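# Transfer the ball into arm2's gutter with three arms

## Task

Get the ball out of whichever gutter it starts in and into the gutter belonging to arm2, then leave arm2's gutter resting on its rest bar with the ball inside. Tipping the ball from one gutter into another is allowed. The task fails if the box is moved, raised, rotated or tilted beyond a small amount, or if the ball drops noticeably below table-top height while no robot is carrying it. A gutter only retains the ball while its open end sits higher; holding the handle upright lets the ball roll away. Arm feet (metres) and headings (degrees counter-clockwise from +x): arm1 x=-1.78 y=-0.24 z=+0.94 facing +1; arm2 x=+0.00 y=+0.10 z=+0.91 facing +87; arm3 x=+1.78 y=-0.14 z=+0.89 facing -178. At the end, release everything and pull the arms away; a result that stays in place only because a robot holds it is not counted. Loose objects may occasionally get a short push, and knocking or placing anything outside the work area fails the task.

## Robot and tools

Robots: three identical i2rt Big YAM arms called arm1, arm2 and arm3. Each has six revolute joints, a two-finger gripper and a wrist camera. With joints 1 and 6 at 0 and the hand level and pointing forward, the wrist camera rides on top of the hand looking toward the fingertips. Reach is about 1.0 m from the joint1 axis. Joints move at different speeds, so the hand can take a wide curved path between two postures.

Frame: a single scene frame for everything. Origin on the floor, +z up, distances in metres. "hand" means the point halfway between the fingertips. Its z axis runs along the fingers and the fingers close along its y axis.

execute_actions(actions, cameras): actions is a list holding exactly one action, or an empty list to just get state and images. The action is an object keyed by robot name ("arm1", "arm2", "arm3"). Each robot gets {"joints": {...}}, and the values are absolute joint targets, not offsets:
- joint1_rad: -2.879 to 2.879. Rotates the arm about its foot, positive counter-clockwise seen from above. At 0 the arm extends along the direction its foot faces.
- joint2_rad: 0 to 3.141. Shoulder. At 0 the upper arm points back, about level; increasing lifts it up and then forward.
- joint3_rad: 0 to 3.019. Elbow. At 0 it is folded; increasing opens it.
- joint4_rad: -1.692 to 1.57. Hand pitch, positive tilts the fingers up.
- joint5_rad: -1.57 to 1.57. Hand side swing, positive toward the arm's right.
- joint6_rad: -2.094 to 2.094. Hand roll, positive clockwise seen from behind the hand.
- gripper_m: 0 to 0.093. Fingertip gap in metres. The finger force limit is roughly 50 to 62 N per pad.
Done tolerances are ±0.045, 0.14, 0.09, 0.055, 0.03, 0.035 rad and 0.003 m. Every motion in one action starts together, and they may finish at different times. No action runs longer than 15 s. A joint or robot left out may keep pushing toward its previous target. An unknown key or an out-of-range value rejects the entire call and nothing moves. cameras is a list of camera names; null, omitted or ["all"] returns every camera, and [] returns none. The names are arm1_cam_wrist, arm2_cam_wrist, arm3_cam_wrist, cam_end_1, cam_end_2, cam_gap_1, cam_gap_2, cam_side, cam_top. The result gives each robot's state plus end-of-call images, listed in order on the "pictures" line.

wait(seconds): 0 to 10 s with no new command, then returns state and images. zoom_image(camera, region): region is [x0, y0, x1, y1] in pixels of that camera's most recent full image, with the origin at top-left and at most 504x504. read_manual(section="licences") only returns licence text. finished_scene(scene): ends scene 1 or 2 for good and reports success. The goal must already hold and stay held.

Result lines: joint_positions gives the measured values. joint_status reports how each commanded motion ended:
- "off_target": the joint stopped short and may still be pushing.
- "contact_stop" or "time_out": the joint holds where it stopped. A timed-out joint may keep a target close by and go on pushing; on_its_own lists it. To relieve that push, command the joint its reported position.
- "joint command not followed" (with a "cause:" line) and "not_followed": the self/inter-arm collision check held back that arm's targets. The gripper part of the action still runs, and the withheld targets may be retried with later actions.
on_its_own covers anything not commanded in this call; its "held at" gives the target, not the position. If a result reports a stop, the remaining motion calls in that reply are skipped. A target very close to the current position may produce no movement.

Things to avoid: the arms do not stop when they touch something and can push hard. The collision check can react too late and does not consider fingers, gripper housings or wrist cameras, so keep the arms well apart; a hard press between two robots fails the run. Nothing reports robot-to-robot contact. Avoid drops, slips, slams and hard pushes. Do not disturb the box, do not let the ball fall below table height, and keep the open end of a gutter higher than its handle while it carries the ball. Holding loads heats the motors: MOTOR HOT appears from 85 °C, and at 100 °C an OVER-TEMPERATURE FAULT drops that arm and marks joints "limit_stop_at_motor_heat", in which case the target must be sent again. A joint holding a load sinks. The robots keep their last command while you think.

Cameras: the calibration uses OpenCV conventions. The wrist cameras are fisheye 504x504; the room cameras are pinhole+radial 672x504. T_world_to_cam maps scene coordinates into the camera frame. Expect errors of up to about 2.3° and 9 mm per room camera. Wrist camera poses are derived from the joint readings.

Each tool is called after "Request:" by a JSON object that holds its "api" and its "payload".

## Session

I'll start by looking at the scene.

Request:
{"api": "execute_actions", "payload": {"actions": []}}

Scene clock: 0.00 s.
Motor temperatures (°C, as the motors report them): arm1=[24 27 26 28 24 25] | arm2=[24 24 26 24 26 27] | arm3=[27 26 27 24 25 27]
arm1.joint_positions: joint1_rad=+0.041 joint2_rad=+0.342 joint3_rad=+1.347 joint4_rad=-1.276 joint5_rad=-0.057 joint6_rad=+0.769 gripper_m=+0.094
arm1.joint_status: not commanded
arm1.hand: x=-1.6532 y=-0.2229 z=+1.5172 quat_wxyz=(-0.546, -0.262, -0.751, -0.264) (m; scene frame)
arm2.joint_positions: joint1_rad=+0.419 joint2_rad=+0.382 joint3_rad=+1.478 joint4_rad=-1.386 joint5_rad=-0.137 joint6_rad=+0.068 gripper_m=+0.095
arm2.joint_status: not commanded
arm2.hand: x=-0.0649 y=+0.1881 z=+1.5133 quat_wxyz=(-0.278, +0.670, -0.440, -0.529) (m; scene frame)
arm3.joint_positions: joint1_rad=+0.481 joint2_rad=+0.266 joint3_rad=+1.643 joint4_rad=-1.335 joint5_rad=-0.001 joint6_rad=+0.246 gripper_m=+0.094
arm3.joint_status: not commanded
arm3.hand: x=+1.7784 y=-0.1389 z=+1.5741 quat_wxyz=(-0.265, -0.690, -0.092, +0.667) (m; scene frame)
pictures: arm1_cam_wrist, arm2_cam_wrist, arm3_cam_wrist, cam_end_1, cam_end_2, cam_gap_1, cam_gap_2, cam_side, cam_top
Images, in order (width x height): arm1_cam_wrist 504x504, arm2_cam_wrist 504x504, arm3_cam_wrist 504x504, cam_end_1 672x504, cam_end_2 672x504, cam_gap_1 672x504, cam_gap_2 672x504, cam_side 672x504, cam_top 672x504.

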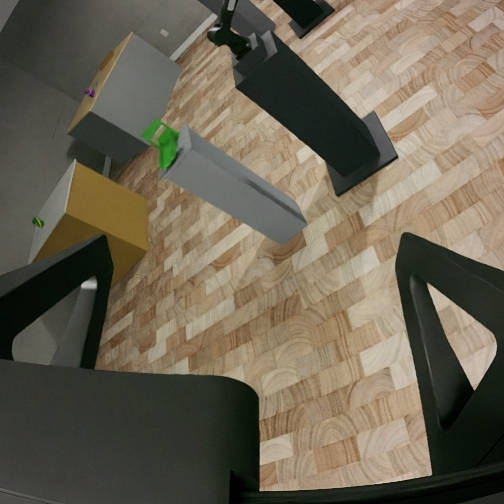

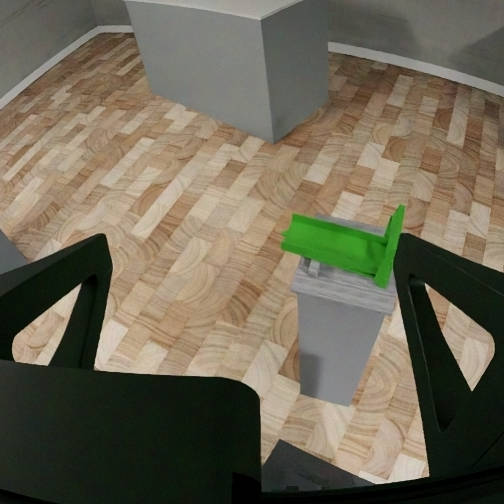

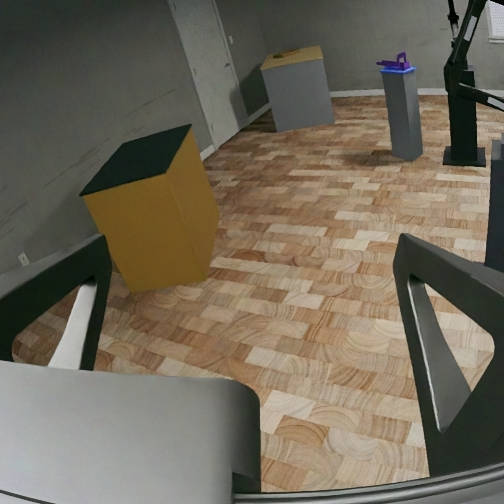

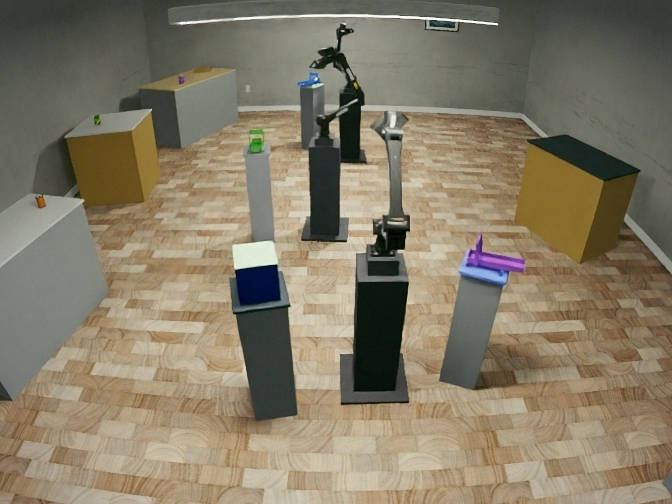

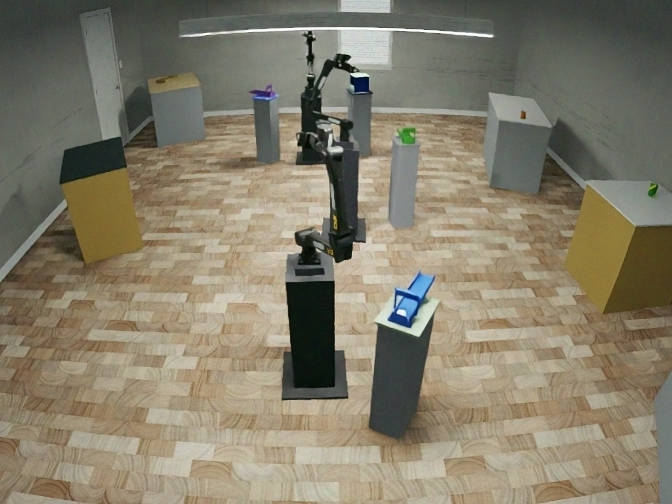

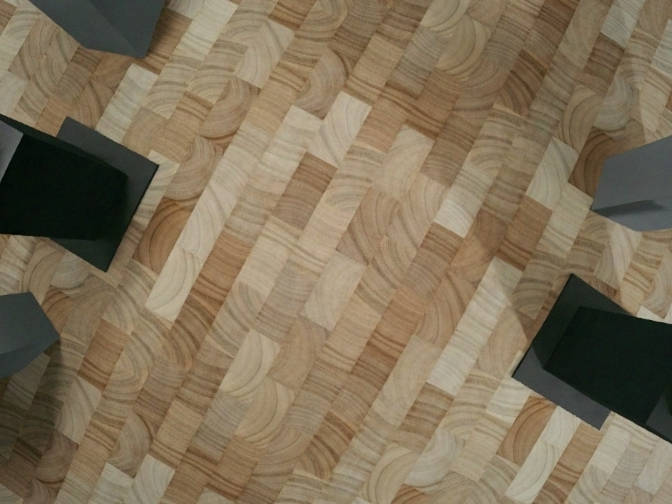

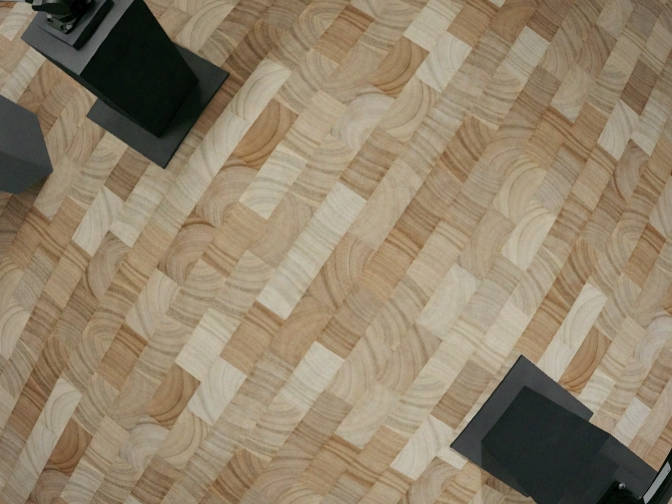

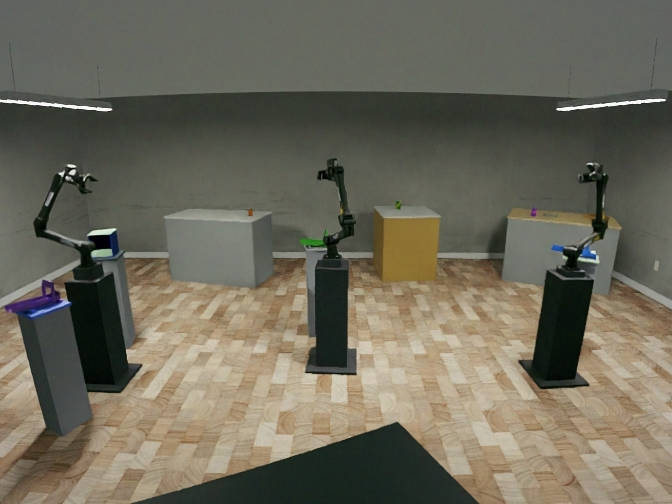

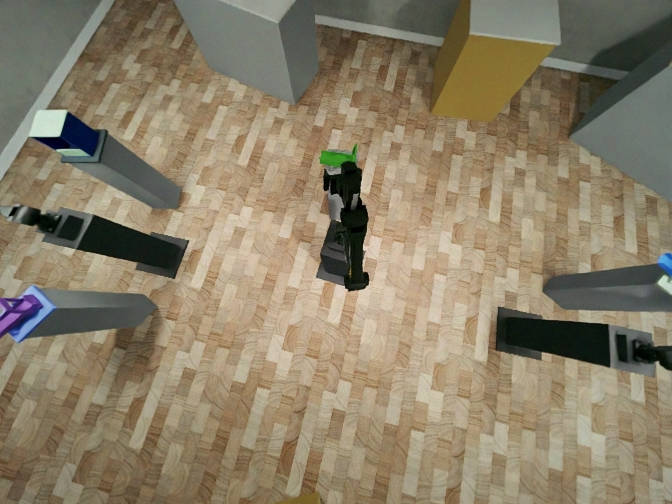

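Request:
{"api": "zoom_image", "payload": {"camera": "cam_end_2", "region": [360, 255, 460, 345]}}

Request:
{"api": "zoom_image", "payload": {"camera": "cam_end_1", "region": [445, 220, 545, 300]}}

Request:
{"api": "zoom_image", "payload": {"camera": "arm2_cam_wrist", "region": [260, 180, 430, 330]}}

Region (360, 255, 460, 345) of cam_end_2's 672x504 image, scaled by 5.040, with more detail than that image has; it fills the top 454 rows of this view, and the rest is white.

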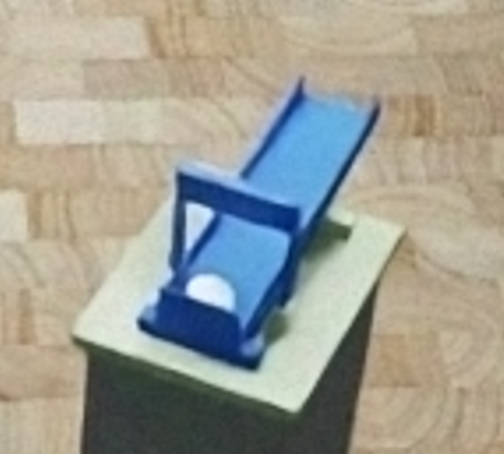

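Region (445, 220, 545, 300) of cam_end_1's 672x504 image, scaled by 5.040, with more detail than that image has; it fills the top 403 rows of this view, and the rest is white.

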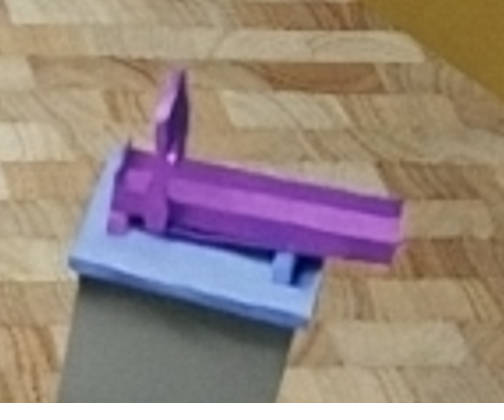

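Region (260, 180, 430, 330) of arm2_cam_wrist's 504x504 image, scaled by 2.965, with more detail than that image has; it fills the top 445 rows of this view, and the rest is white.

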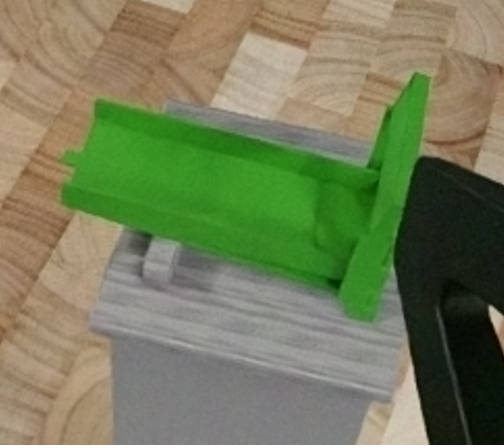

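Request:
{"api": "zoom_image", "payload": {"camera": "cam_side", "region": [540, 220, 620, 290]}}

Request:
{"api": "zoom_image", "payload": {"camera": "cam_side", "region": [285, 215, 365, 275]}}

Request:
{"api": "zoom_image", "payload": {"camera": "cam_top", "region": [305, 130, 385, 200]}}

Request:
{"api": "zoom_image", "payload": {"camera": "cam_side", "region": [0, 265, 90, 335]}}

Region (540, 220, 620, 290) of cam_side's 672x504 image, scaled by 6.300, with more detail than that image has; it fills the top 441 rows of this view, and the rest is white.

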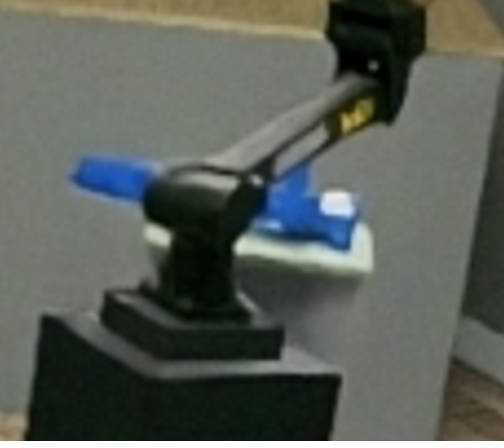

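Region (285, 215, 365, 275) of cam_side's 672x504 image, scaled by 6.300, with more detail than that image has; it fills the top 378 rows of this view, and the rest is white.

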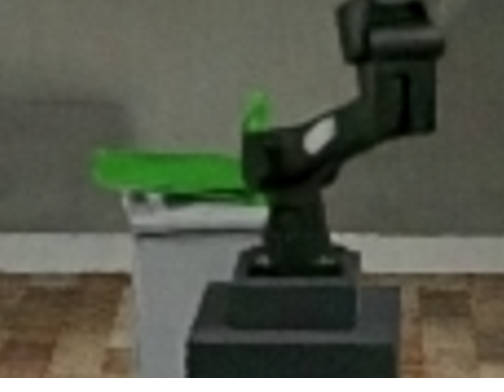

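Region (305, 130, 385, 200) of cam_top's 672x504 image, scaled by 6.300, with more detail than that image has; it fills the top 441 rows of this view, and the rest is white.

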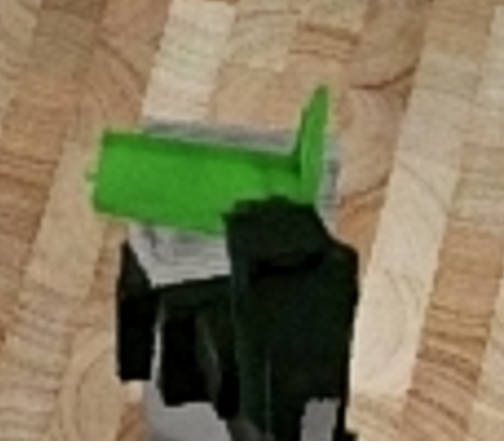

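Region (0, 265, 90, 335) of cam_side's 672x504 image, scaled by 5.600, with more detail than that image has.

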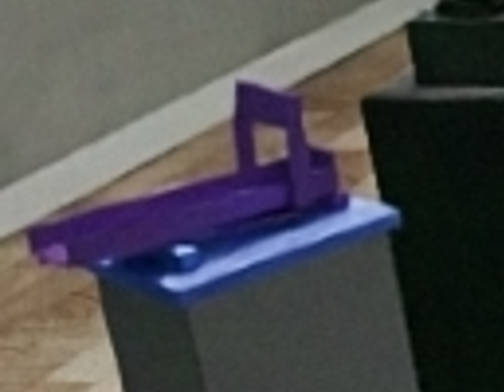

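Request:
{"api": "execute_actions", "payload": {"actions": [{"arm2":{"joints":{"joint1_rad":0.2,"joint2_rad":1.43,"joint3_rad":1.516,"joint4_rad":-1.086,"joint5_rad":0,"joint6_rad":0}},"arm3":{"joints":{"joint1_rad":-2.25,"joint2_rad":1.62,"joint3_rad":1.767,"joint4_rad":-1.147,"joint5_rad":0,"joint6_rad":0}}}], "cameras": ["arm2_cam_wrist","arm3_cam_wrist","cam_end_2","cam_side"]}}

Scene clock: 9.00 s.
Motor temperatures (°C, as the motors report them): arm1=[24 28 27 28 24 25] | arm2=[24 25 27 24 26 27] | arm3=[27 27 28 24 25 27]
arm1.joint_positions: joint1_rad=+0.041 joint2_rad=+0.342 joint3_rad=+1.347 joint4_rad=-1.276 joint5_rad=-0.057 joint6_rad=+0.769 gripper_m=+0.094
arm1.joint_status: not commanded
arm1.hand: x=-1.6532 y=-0.2229 z=+1.5172 quat_wxyz=(-0.546, -0.262, -0.751, -0.264) (m; scene frame)
arm2.joint_positions: joint1_rad=+0.212 joint2_rad=+1.440 joint3_rad=+1.505 joint4_rad=-1.099 joint5_rad=-0.004 joint6_rad=+0.012 gripper_m=+0.095
arm2.joint_status: all done
arm2.hand: x=-0.0902 y=+0.6395 z=+1.2389 quat_wxyz=(-0.174, +0.731, -0.628, -0.202) (m; scene frame)
arm3.joint_positions: joint1_rad=-2.255 joint2_rad=+1.621 joint3_rad=+1.738 joint4_rad=-1.138 joint5_rad=+0.001 joint6_rad=+0.015 gripper_m=+0.094
arm3.joint_status: all done
arm3.hand: x=+2.1532 y=+0.3483 z=+1.2406 quat_wxyz=(+0.248, -0.418, +0.865, +0.122) (m; scene frame)
pictures: arm2_cam_wrist, arm3_cam_wrist, cam_end_2, cam_side
camera_calibration (this result's frames):
arm2_cam_wrist: T_world_to_cam=[[0.988184, 0.15324, 0.00328168, -0.0157], [0.152439, -0.984805, 0.0831977, 0.54444], [0.015981, -0.0817144, -0.996528, 1.41442], [0, 0, 0, 1]] pos_world=[-0.0900835, 0.654152, 1.36426]
arm3_cam_wrist: T_world_to_cam=[[0.786477, -0.617465, 0.0137901, -1.4985], [-0.617039, -0.784575, 0.0608652, 1.53545], [-0.0267628, -0.0563781, -0.998051, 1.43515], [0, 0, 0, 1]] pos_world=[2.16438, 0.360317, 1.35956]
Images, in order (width x height): arm2_cam_wrist 504x504, arm3_cam_wrist 504x504, cam_end_2 672x504, cam_side 672x504.

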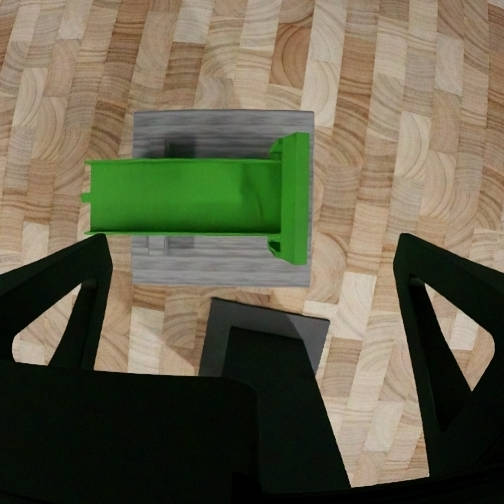

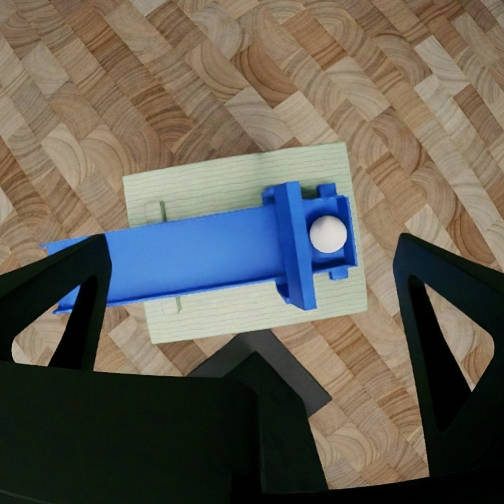

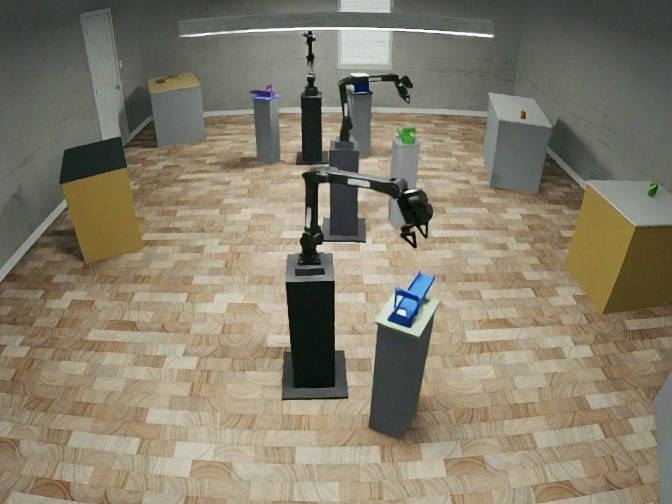

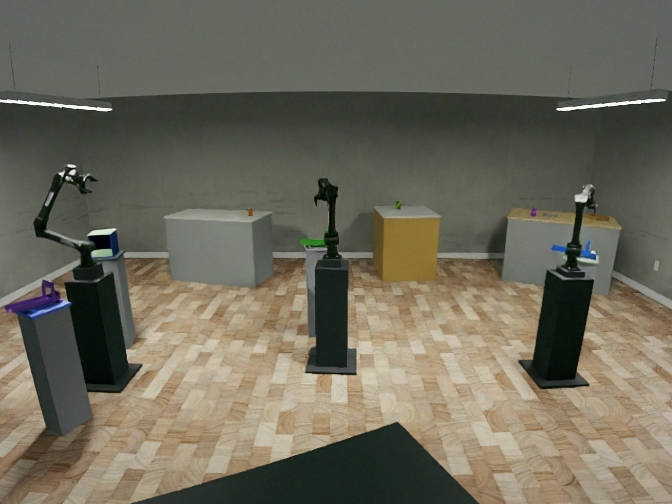

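Request:
{"api": "zoom_image", "payload": {"camera": "arm3_cam_wrist", "region": [230, 130, 400, 340]}}

Request:
{"api": "zoom_image", "payload": {"camera": "arm2_cam_wrist", "region": [70, 90, 340, 310]}}

Request:
{"api": "zoom_image", "payload": {"camera": "cam_side", "region": [540, 220, 620, 280]}}

Region (230, 130, 400, 340) of arm3_cam_wrist's 504x504 image, scaled by 2.400, with more detail than that image has; it fills the left 408 columns of this view, and the rest is white.

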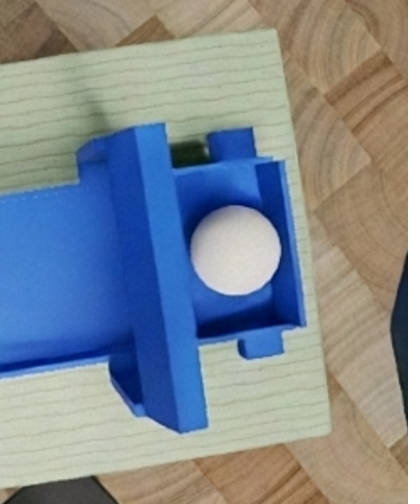

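Region (70, 90, 340, 310) of arm2_cam_wrist's 504x504 image, scaled by 1.867, with more detail than that image has; it fills the top 411 rows of this view, and the rest is white.

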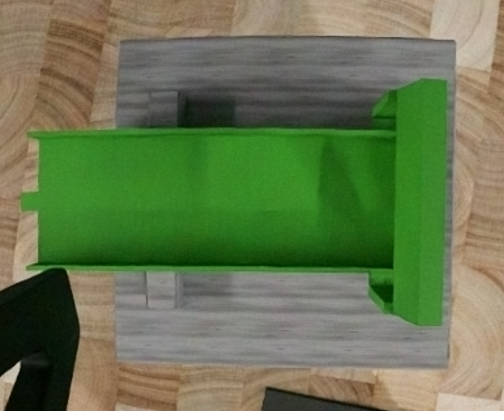

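Region (540, 220, 620, 280) of cam_side's 672x504 image, scaled by 6.300, with more detail than that image has; it fills the top 378 rows of this view, and the rest is white.

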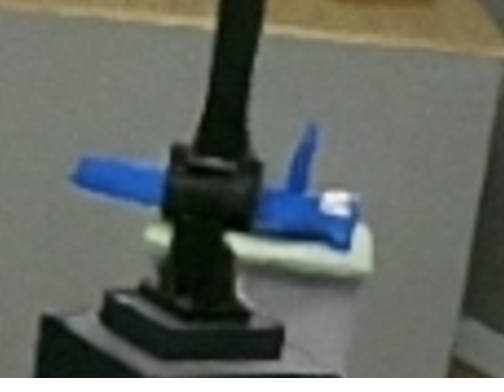

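Request:
{"api": "execute_actions", "payload": {"actions": [{"arm2":{"joints":{"joint1_rad":0.07,"joint2_rad":1.87,"joint3_rad":1.725,"joint4_rad":-1.42,"joint5_rad":-0.2,"joint6_rad":-0.115}},"arm3":{"joints":{"joint1_rad":-2.381,"joint2_rad":2.0,"joint3_rad":1.945,"joint4_rad":-1.54,"joint5_rad":-0.195,"joint6_rad":-0.27}}}], "cameras": ["arm2_cam_wrist","arm3_cam_wrist","cam_end_2","cam_side"]}}

Scene clock: 16.13 s.
Motor temperatures (°C, as the motors report them): arm1=[24 28 28 28 24 25] | arm2=[24 25 29 24 26 27] | arm3=[27 28 30 24 25 27]
arm1.joint_positions: joint1_rad=+0.041 joint2_rad=+0.342 joint3_rad=+1.347 joint4_rad=-1.276 joint5_rad=-0.057 joint6_rad=+0.769 gripper_m=+0.094
arm1.joint_status: not commanded
arm1.hand: x=-1.6532 y=-0.2229 z=+1.5172 quat_wxyz=(-0.546, -0.262, -0.751, -0.264) (m; scene frame)
arm2.joint_positions: joint1_rad=+0.062 joint2_rad=+1.881 joint3_rad=+1.695 joint4_rad=-1.407 joint5_rad=-0.195 joint6_rad=-0.103 gripper_m=+0.095
arm2.joint_status: all done
arm2.hand: x=-0.0401 y=+0.6720 z=+1.0687 quat_wxyz=(+0.069, +0.742, -0.664, -0.063) (m; scene frame)
arm3.joint_positions: joint1_rad=-2.383 joint2_rad=+1.983 joint3_rad=+1.924 joint4_rad=-1.532 joint5_rad=-0.192 joint6_rad=-0.252 gripper_m=+0.094
arm3.joint_status: all done
arm3.hand: x=+2.1875 y=+0.3177 z=+1.0855 quat_wxyz=(-0.029, -0.494, +0.864, +0.090) (m; scene frame)
pictures: arm2_cam_wrist, arm3_cam_wrist, cam_end_2, cam_side
camera_calibration (this result's frames):
arm2_cam_wrist: T_world_to_cam=[[0.976408, 0.112507, -0.184308, 0.157693], [0.199624, -0.795723, 0.571818, -0.0643635], [-0.082325, -0.59512, -0.799409, 1.37705], [0, 0, 0, 1]] pos_world=[-0.0277583, 0.750554, 1.1667]
arm3_cam_wrist: T_world_to_cam=[[0.856308, -0.486888, -0.17227, -1.53449], [-0.331449, -0.77388, 0.539678, 0.394098], [-0.396079, -0.405031, -0.824058, 2.00934], [0, 0, 0, 1]] pos_world=[2.24048, 0.371707, 1.17878]
Images, in order (width x height): arm2_cam_wrist 504x504, arm3_cam_wrist 504x504, cam_end_2 672x504, cam_side 672x504.

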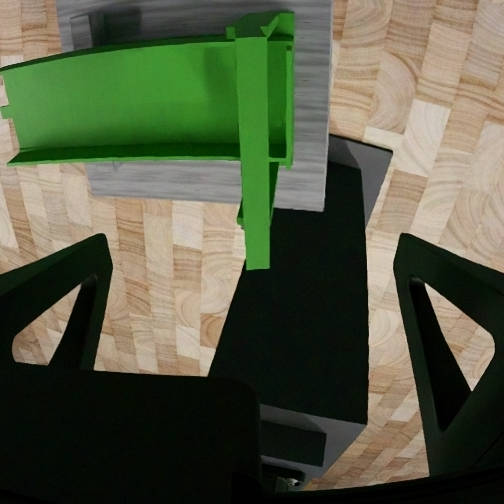

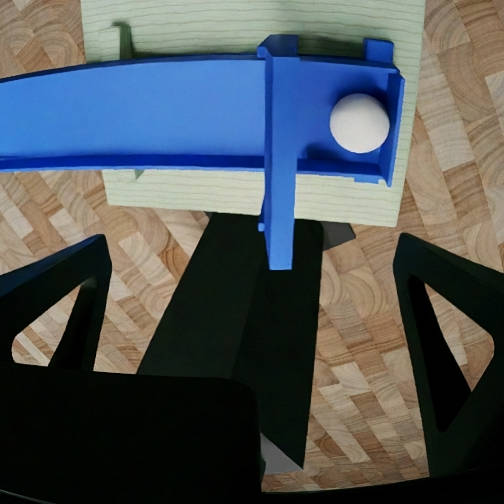

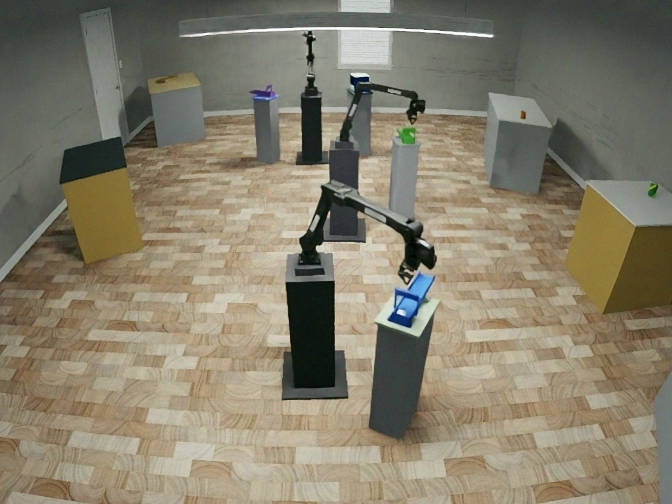

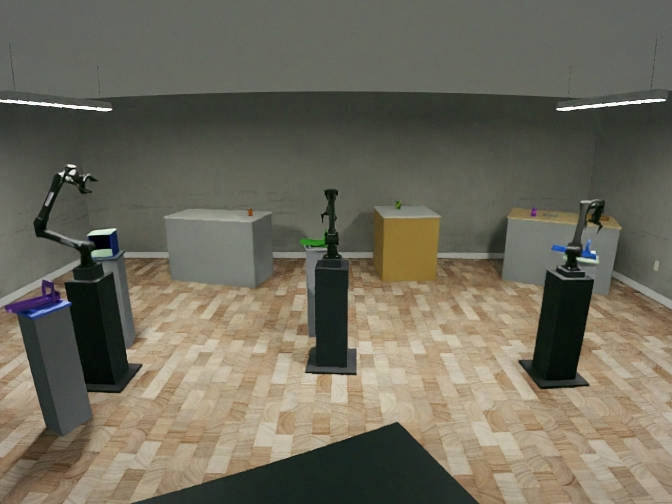

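Request:
{"api": "execute_actions", "payload": {"actions": [{"arm2":{"joints":{"joint1_rad":0.105,"joint2_rad":1.945,"joint3_rad":1.59,"joint4_rad":-1.205,"joint5_rad":-0.145,"joint6_rad":-0.12}},"arm3":{"joints":{"joint1_rad":-2.36,"joint2_rad":2.055,"joint3_rad":1.755,"joint4_rad":-1.30,"joint5_rad":-0.147,"joint6_rad":-0.25}}}], "cameras": ["arm2_cam_wrist","arm3_cam_wrist","cam_end_2","cam_side"]}}

Scene clock: 19.77 s.
Motor temperatures (°C, as the motors report them): arm1=[24 28 28 28 24 25] | arm2=[24 26 29 24 26 27] | arm3=[27 28 30 24 25 27]
arm1.joint_positions: joint1_rad=+0.041 joint2_rad=+0.342 joint3_rad=+1.347 joint4_rad=-1.276 joint5_rad=-0.057 joint6_rad=+0.769 gripper_m=+0.094
arm1.joint_status: not commanded
arm1.hand: x=-1.6532 y=-0.2229 z=+1.5172 quat_wxyz=(-0.546, -0.262, -0.751, -0.264) (m; scene frame)
arm2.joint_positions: joint1_rad=+0.097 joint2_rad=+1.946 joint3_rad=+1.590 joint4_rad=-1.220 joint5_rad=-0.149 joint6_rad=-0.108 gripper_m=+0.095
arm2.joint_status: all done
arm2.hand: x=-0.0517 y=+0.6795 z=+0.9922 quat_wxyz=(+0.048, +0.757, -0.650, -0.050) (m; scene frame)
arm3.joint_positions: joint1_rad=-2.363 joint2_rad=+2.053 joint3_rad=+1.746 joint4_rad=-1.309 joint5_rad=-0.150 joint6_rad=-0.252 gripper_m=+0.094
arm3.joint_status: all done
arm3.hand: x=+2.1834 y=+0.3204 z=+0.9758 quat_wxyz=(-0.036, -0.503, +0.861, +0.066) (m; scene frame)
pictures: arm2_cam_wrist, arm3_cam_wrist, cam_end_2, cam_side
camera_calibration (this result's frames):
arm2_cam_wrist: T_world_to_cam=[[0.978329, 0.155222, -0.137035, 0.0782902], [0.205934, -0.798271, 0.565999, -0.00444502], [-0.0215352, -0.581954, -0.812937, 1.32704], [0, 0, 0, 1]] pos_world=[-0.0471001, 0.756577, 1.09205]
arm3_cam_wrist: T_world_to_cam=[[0.868438, -0.476226, -0.137929, -1.61196], [-0.322495, -0.753883, 0.572414, 0.396232], [-0.376581, -0.452624, -0.808281, 1.87568], [0, 0, 0, 1]] pos_world=[2.23402, 0.380033, 1.06693]
Images, in order (width x height): arm2_cam_wrist 504x504, arm3_cam_wrist 504x504, cam_end_2 672x504, cam_side 672x504.

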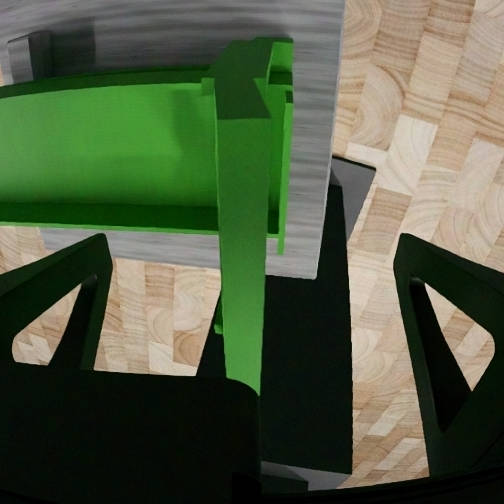

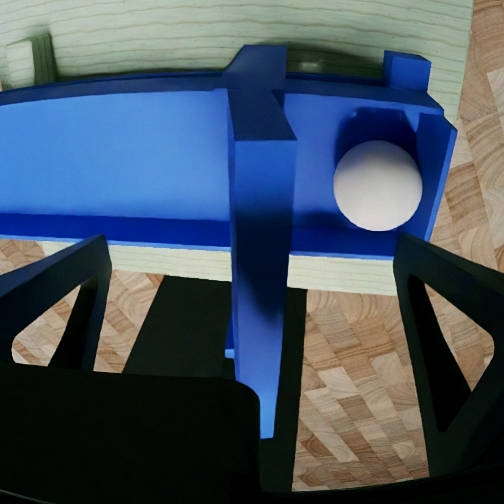

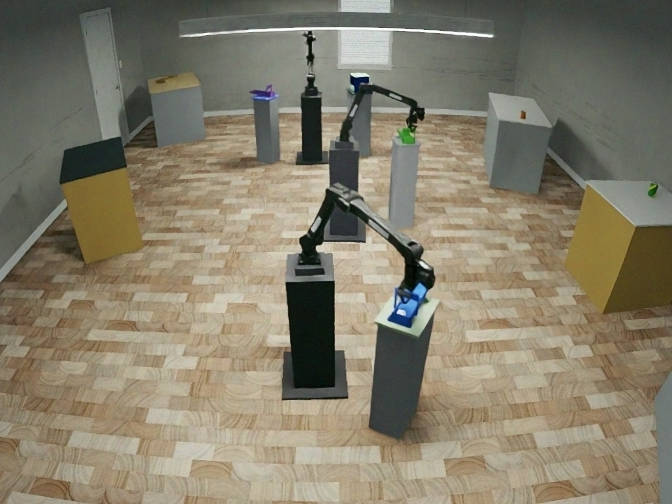

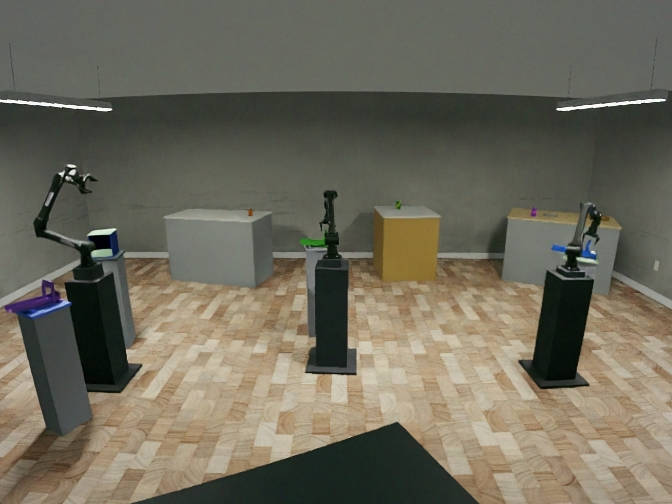

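Request:
{"api": "execute_actions", "payload": {"actions": [{"arm2":{"joints":{"joint2_rad":1.968,"gripper_m":0.03}},"arm3":{"joints":{"joint2_rad":2.072,"gripper_m":0.03}}}], "cameras": ["arm2_cam_wrist","arm3_cam_wrist"]}}

Scene clock: 21.40 s.
Motor temperatures (°C, as the motors report them): arm1=[24 28 28 28 24 25] | arm2=[24 26 29 24 26 27] | arm3=[27 28 31 24 25 27]
arm1.joint_positions: joint1_rad=+0.041 joint2_rad=+0.342 joint3_rad=+1.347 joint4_rad=-1.276 joint5_rad=-0.057 joint6_rad=+0.769 gripper_m=+0.094
arm1.joint_status: not commanded
arm1.hand: x=-1.6532 y=-0.2229 z=+1.5172 quat_wxyz=(-0.546, -0.262, -0.751, -0.264) (m; scene frame)
arm2.joint_positions: joint1_rad=+0.097 joint2_rad=+1.946 joint3_rad=+1.590 joint4_rad=-1.220 joint5_rad=-0.149 joint6_rad=-0.109 gripper_m=+0.030
arm2.joint_status: all done
arm2.hand: x=-0.0517 y=+0.6795 z=+0.9922 quat_wxyz=(+0.048, +0.757, -0.649, -0.050) (m; scene frame)
arm3.joint_positions: joint1_rad=-2.363 joint2_rad=+2.053 joint3_rad=+1.746 joint4_rad=-1.309 joint5_rad=-0.150 joint6_rad=-0.252 gripper_m=+0.030
arm3.joint_status: all done
arm3.hand: x=+2.1834 y=+0.3204 z=+0.9758 quat_wxyz=(-0.036, -0.503, +0.861, +0.066) (m; scene frame)
pictures: arm2_cam_wrist, arm3_cam_wrist
camera_calibration (this result's frames):
arm2_cam_wrist: T_world_to_cam=[[0.978211, 0.155976, -0.137024, 0.0777609], [0.20654, -0.798175, 0.565914, -0.00439382], [-0.0211, -0.581884, -0.812998, 1.32708], [0, 0, 0, 1]] pos_world=[-0.0471577, 0.75657, 1.09205]
arm3_cam_wrist: T_world_to_cam=[[0.868438, -0.476226, -0.137929, -1.61196], [-0.322495, -0.753883, 0.572414, 0.396232], [-0.376581, -0.452624, -0.808281, 1.87568], [0, 0, 0, 1]] pos_world=[2.23402, 0.380033, 1.06693]
Images, in order (width x height): arm2_cam_wrist 504x504, arm3_cam_wrist 504x504.

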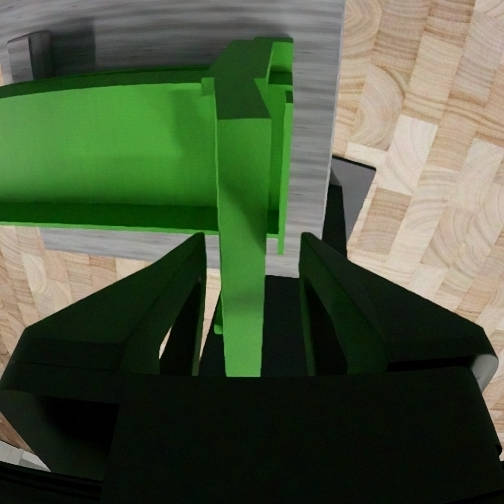

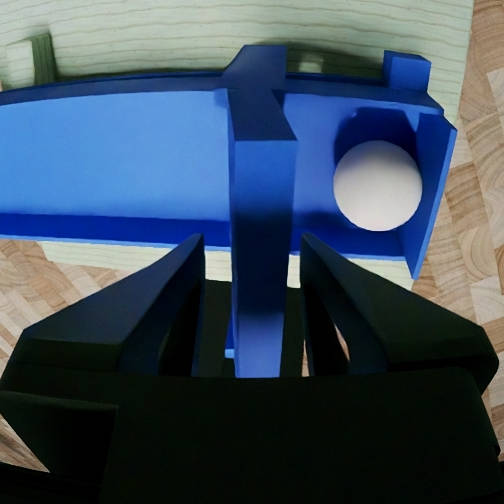

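Request:
{"api": "execute_actions", "payload": {"actions": [{"arm2":{"joints":{"joint2_rad":1.946,"joint3_rad":1.557,"joint4_rad":-1.18}},"arm3":{"joints":{"joint2_rad":2.053,"joint3_rad":1.73,"joint4_rad":-1.285}}}], "cameras": ["arm2_cam_wrist","arm3_cam_wrist"]}}

Scene clock: 22.43 s.
Motor temperatures (°C, as the motors report them): arm1=[24 28 28 28 24 25] | arm2=[24 26 29 24 26 27] | arm3=[27 28 31 24 25 27]
arm1.joint_positions: joint1_rad=+0.041 joint2_rad=+0.342 joint3_rad=+1.347 joint4_rad=-1.276 joint5_rad=-0.057 joint6_rad=+0.769 gripper_m=+0.094
arm1.joint_status: not commanded
arm1.hand: x=-1.6532 y=-0.2229 z=+1.5172 quat_wxyz=(-0.546, -0.262, -0.751, -0.264) (m; scene frame)
arm2.joint_positions: joint1_rad=+0.097 joint2_rad=+1.946 joint3_rad=+1.563 joint4_rad=-1.196 joint5_rad=-0.149 joint6_rad=-0.109 gripper_m=+0.030
arm2.joint_status: all done
arm2.hand: x=-0.0514 y=+0.6750 z=+0.9825 quat_wxyz=(+0.049, +0.757, -0.649, -0.049) (m; scene frame)
arm3.joint_positions: joint1_rad=-2.363 joint2_rad=+2.052 joint3_rad=+1.732 joint4_rad=-1.295 joint5_rad=-0.150 joint6_rad=-0.252 gripper_m=+0.030
arm3.joint_status: all done
arm3.hand: x=+2.1823 y=+0.3193 z=+0.9712 quat_wxyz=(-0.036, -0.503, +0.861, +0.066) (m; scene frame)
pictures: arm2_cam_wrist, arm3_cam_wrist
camera_calibration (this result's frames):
arm2_cam_wrist: T_world_to_cam=[[0.978237, 0.155472, -0.137408, 0.0775724], [0.206426, -0.796236, 0.56868, -0.00663517], [-0.0209953, -0.584668, -0.811001, 1.31652], [0, 0, 0, 1]] pos_world=[-0.0468737, 0.752384, 1.08213]
arm3_cam_wrist: T_world_to_cam=[[0.868548, -0.47611, -0.137635, -1.61276], [-0.322945, -0.754357, 0.571535, 0.399637], [-0.37594, -0.451957, -0.808953, 1.87006], [0, 0, 0, 1]] pos_world=[2.23285, 0.378801, 1.06241]
Images, in order (width x height): arm2_cam_wrist 504x504, arm3_cam_wrist 504x504.

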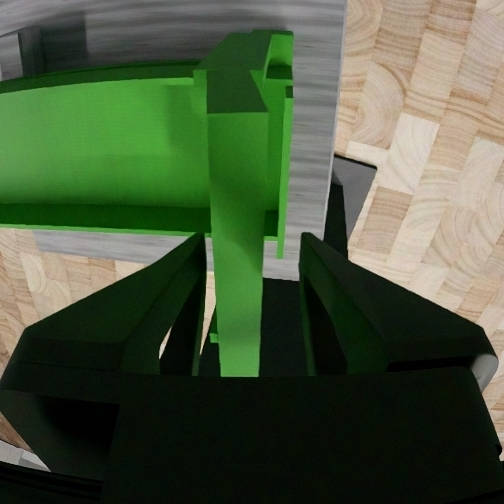

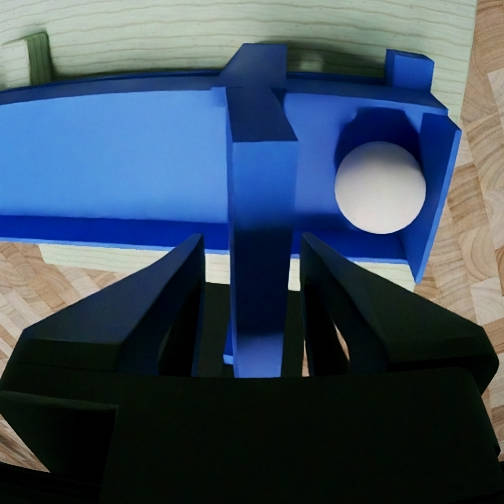

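Request:
{"api": "execute_actions", "payload": {"actions": [{"arm2":{"joints":{"gripper_m":0.0}},"arm3":{"joints":{"gripper_m":0.0}}}], "cameras": ["arm2_cam_wrist","arm3_cam_wrist"]}}

Scene clock: 23.20 s.
Motor temperatures (°C, as the motors report them): arm1=[24 28 29 28 24 25] | arm2=[24 26 29 24 26 27] | arm3=[27 28 31 24 25 27]
arm1.joint_positions: joint1_rad=+0.041 joint2_rad=+0.342 joint3_rad=+1.347 joint4_rad=-1.276 joint5_rad=-0.057 joint6_rad=+0.769 gripper_m=+0.094
arm1.joint_status: not commanded
arm1.hand: x=-1.6532 y=-0.2229 z=+1.5172 quat_wxyz=(-0.546, -0.262, -0.751, -0.264) (m; scene frame)
arm2.joint_positions: joint1_rad=+0.098 joint2_rad=+1.940 joint3_rad=+1.563 joint4_rad=-1.196 joint5_rad=-0.160 joint6_rad=-0.110 gripper_m=+0.012
arm2.joint_status: gripper_m off_target (ended at +0.012, target +0.000)
arm2.hand: x=-0.0538 y=+0.6753 z=+0.9857 quat_wxyz=(+0.051, +0.758, -0.648, -0.055) (m; scene frame)
arm3.joint_positions: joint1_rad=-2.362 joint2_rad=+2.040 joint3_rad=+1.732 joint4_rad=-1.295 joint5_rad=-0.156 joint6_rad=-0.251 gripper_m=+0.011
arm3.joint_status: gripper_m off_target (ended at +0.011, target +0.000)
arm3.hand: x=+2.1817 y=+0.3206 z=+0.9786 quat_wxyz=(-0.031, -0.503, +0.861, +0.071) (m; scene frame)
pictures: arm2_cam_wrist, arm3_cam_wrist
camera_calibration (this result's frames):
arm2_cam_wrist: T_world_to_cam=[[0.976381, 0.157752, -0.14763, 0.0887247], [0.214063, -0.798917, 0.562057, 0.000975339], [-0.0292782, -0.580384, -0.813817, 1.31868], [0, 0, 0, 1]] pos_world=[-0.0482292, 0.752124, 1.08572]
arm3_cam_wrist: T_world_to_cam=[[0.868634, -0.475054, -0.140708, -1.60809], [-0.325695, -0.761512, 0.560377, 0.415359], [-0.37336, -0.440935, -0.816198, 1.87434], [0, 0, 0, 1]] pos_world=[2.23192, 0.378832, 1.0708]
Images, in order (width x height): arm2_cam_wrist 504x504, arm3_cam_wrist 504x504.

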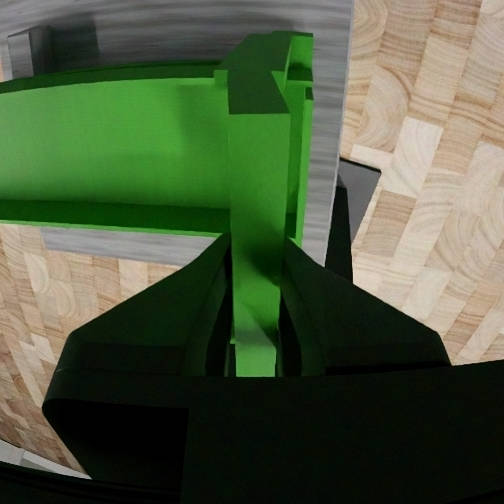

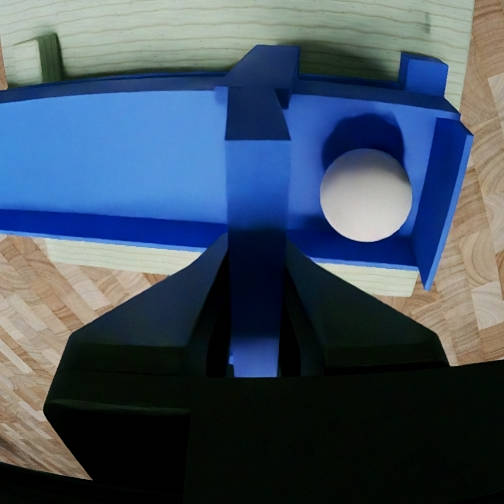

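Request:
{"api": "execute_actions", "payload": {"actions": [{"arm3":{"joints":{"joint5_rad":-0.4,"joint3_rad":1.83,"joint4_rad":-1.38}},"arm2":{"joints":{"joint5_rad":-0.3,"joint3_rad":1.68,"joint4_rad":-1.3}}}], "cameras": ["arm2_cam_wrist","arm3_cam_wrist","cam_end_2","cam_side"]}}

Scene clock: 24.40 s.
Motor temperatures (°C, as the motors report them): arm1=[24 28 29 28 24 25] | arm2=[24 26 30 24 26 27] | arm3=[27 28 31 24 25 27]
arm1.joint_positions: joint1_rad=+0.041 joint2_rad=+0.342 joint3_rad=+1.347 joint4_rad=-1.276 joint5_rad=-0.057 joint6_rad=+0.769 gripper_m=+0.094
arm1.joint_status: not commanded
arm1.hand: x=-1.6532 y=-0.2229 z=+1.5172 quat_wxyz=(-0.546, -0.262, -0.751, -0.264) (m; scene frame)
arm2.joint_positions: joint1_rad=+0.098 joint2_rad=+1.942 joint3_rad=+1.625 joint4_rad=-1.285 joint5_rad=-0.291 joint6_rad=-0.110 gripper_m=+0.012
arm2.joint_status: all done
arm2.hand: x=-0.0760 y=+0.6756 z=+1.0124 quat_wxyz=(+0.106, +0.751, -0.645, -0.093) (m; scene frame)
arm3.joint_positions: joint1_rad=-2.363 joint2_rad=+2.051 joint3_rad=+1.787 joint4_rad=-1.369 joint5_rad=-0.392 joint6_rad=-0.251 gripper_m=+0.011
arm3.joint_status: all done
arm3.hand: x=+2.1547 y=+0.3483 z=+1.0035 quat_wxyz=(-0.077, -0.491, +0.849, +0.179) (m; scene frame)
pictures: arm2_cam_wrist, arm3_cam_wrist, cam_end_2, cam_side
camera_calibration (this result's frames):
arm2_cam_wrist: T_world_to_cam=[[0.949065, 0.148881, -0.277689, 0.249863], [0.285305, -0.780061, 0.556872, -0.0110082], [-0.133706, -0.607733, -0.782804, 1.31907], [0, 0, 0, 1]] pos_world=[-0.0576269, 0.755857, 1.10809]
arm3_cam_wrist: T_world_to_cam=[[0.815978, -0.446447, -0.367239, -1.23712], [-0.23129, -0.834339, 0.500383, 0.295863], [-0.529796, -0.323362, -0.784062, 2.16069], [0, 0, 0, 1]] pos_world=[2.22262, 0.393231, 1.09175]
Images, in order (width x height): arm2_cam_wrist 504x504, arm3_cam_wrist 504x504, cam_end_2 672x504, cam_side 672x504.

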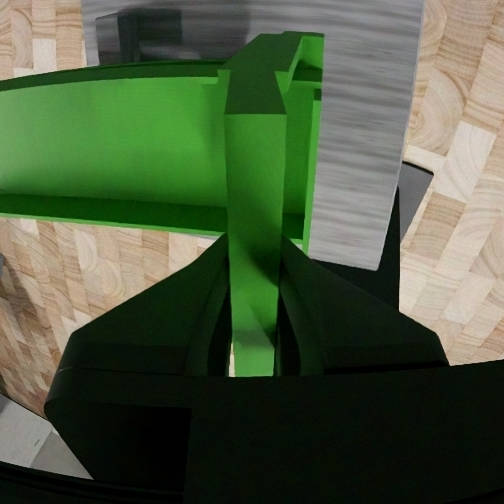

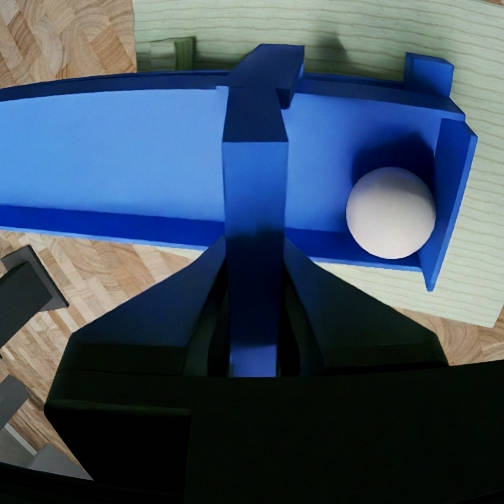

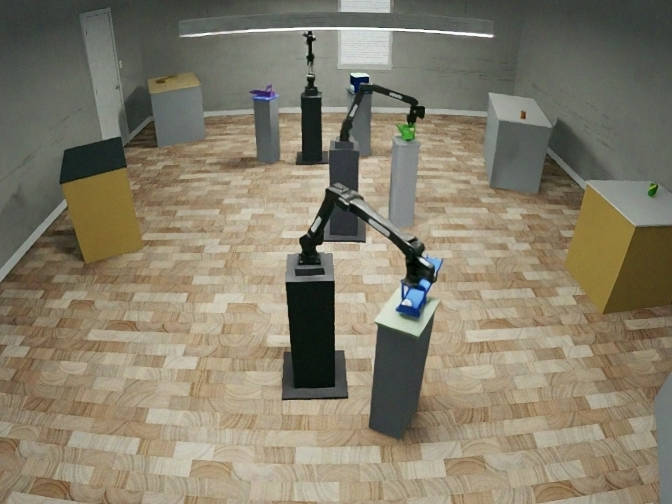

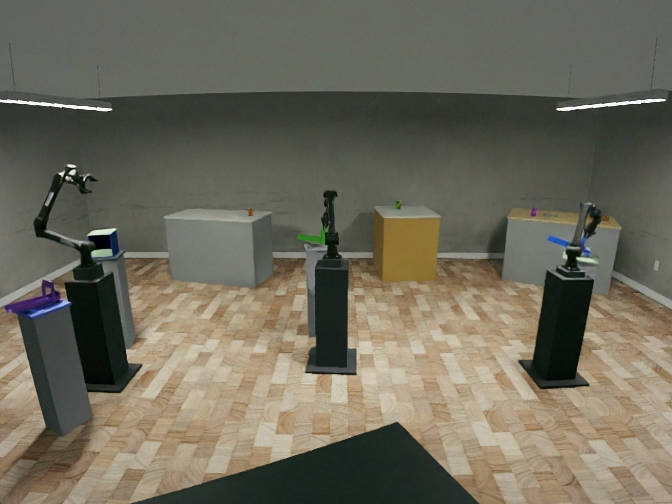

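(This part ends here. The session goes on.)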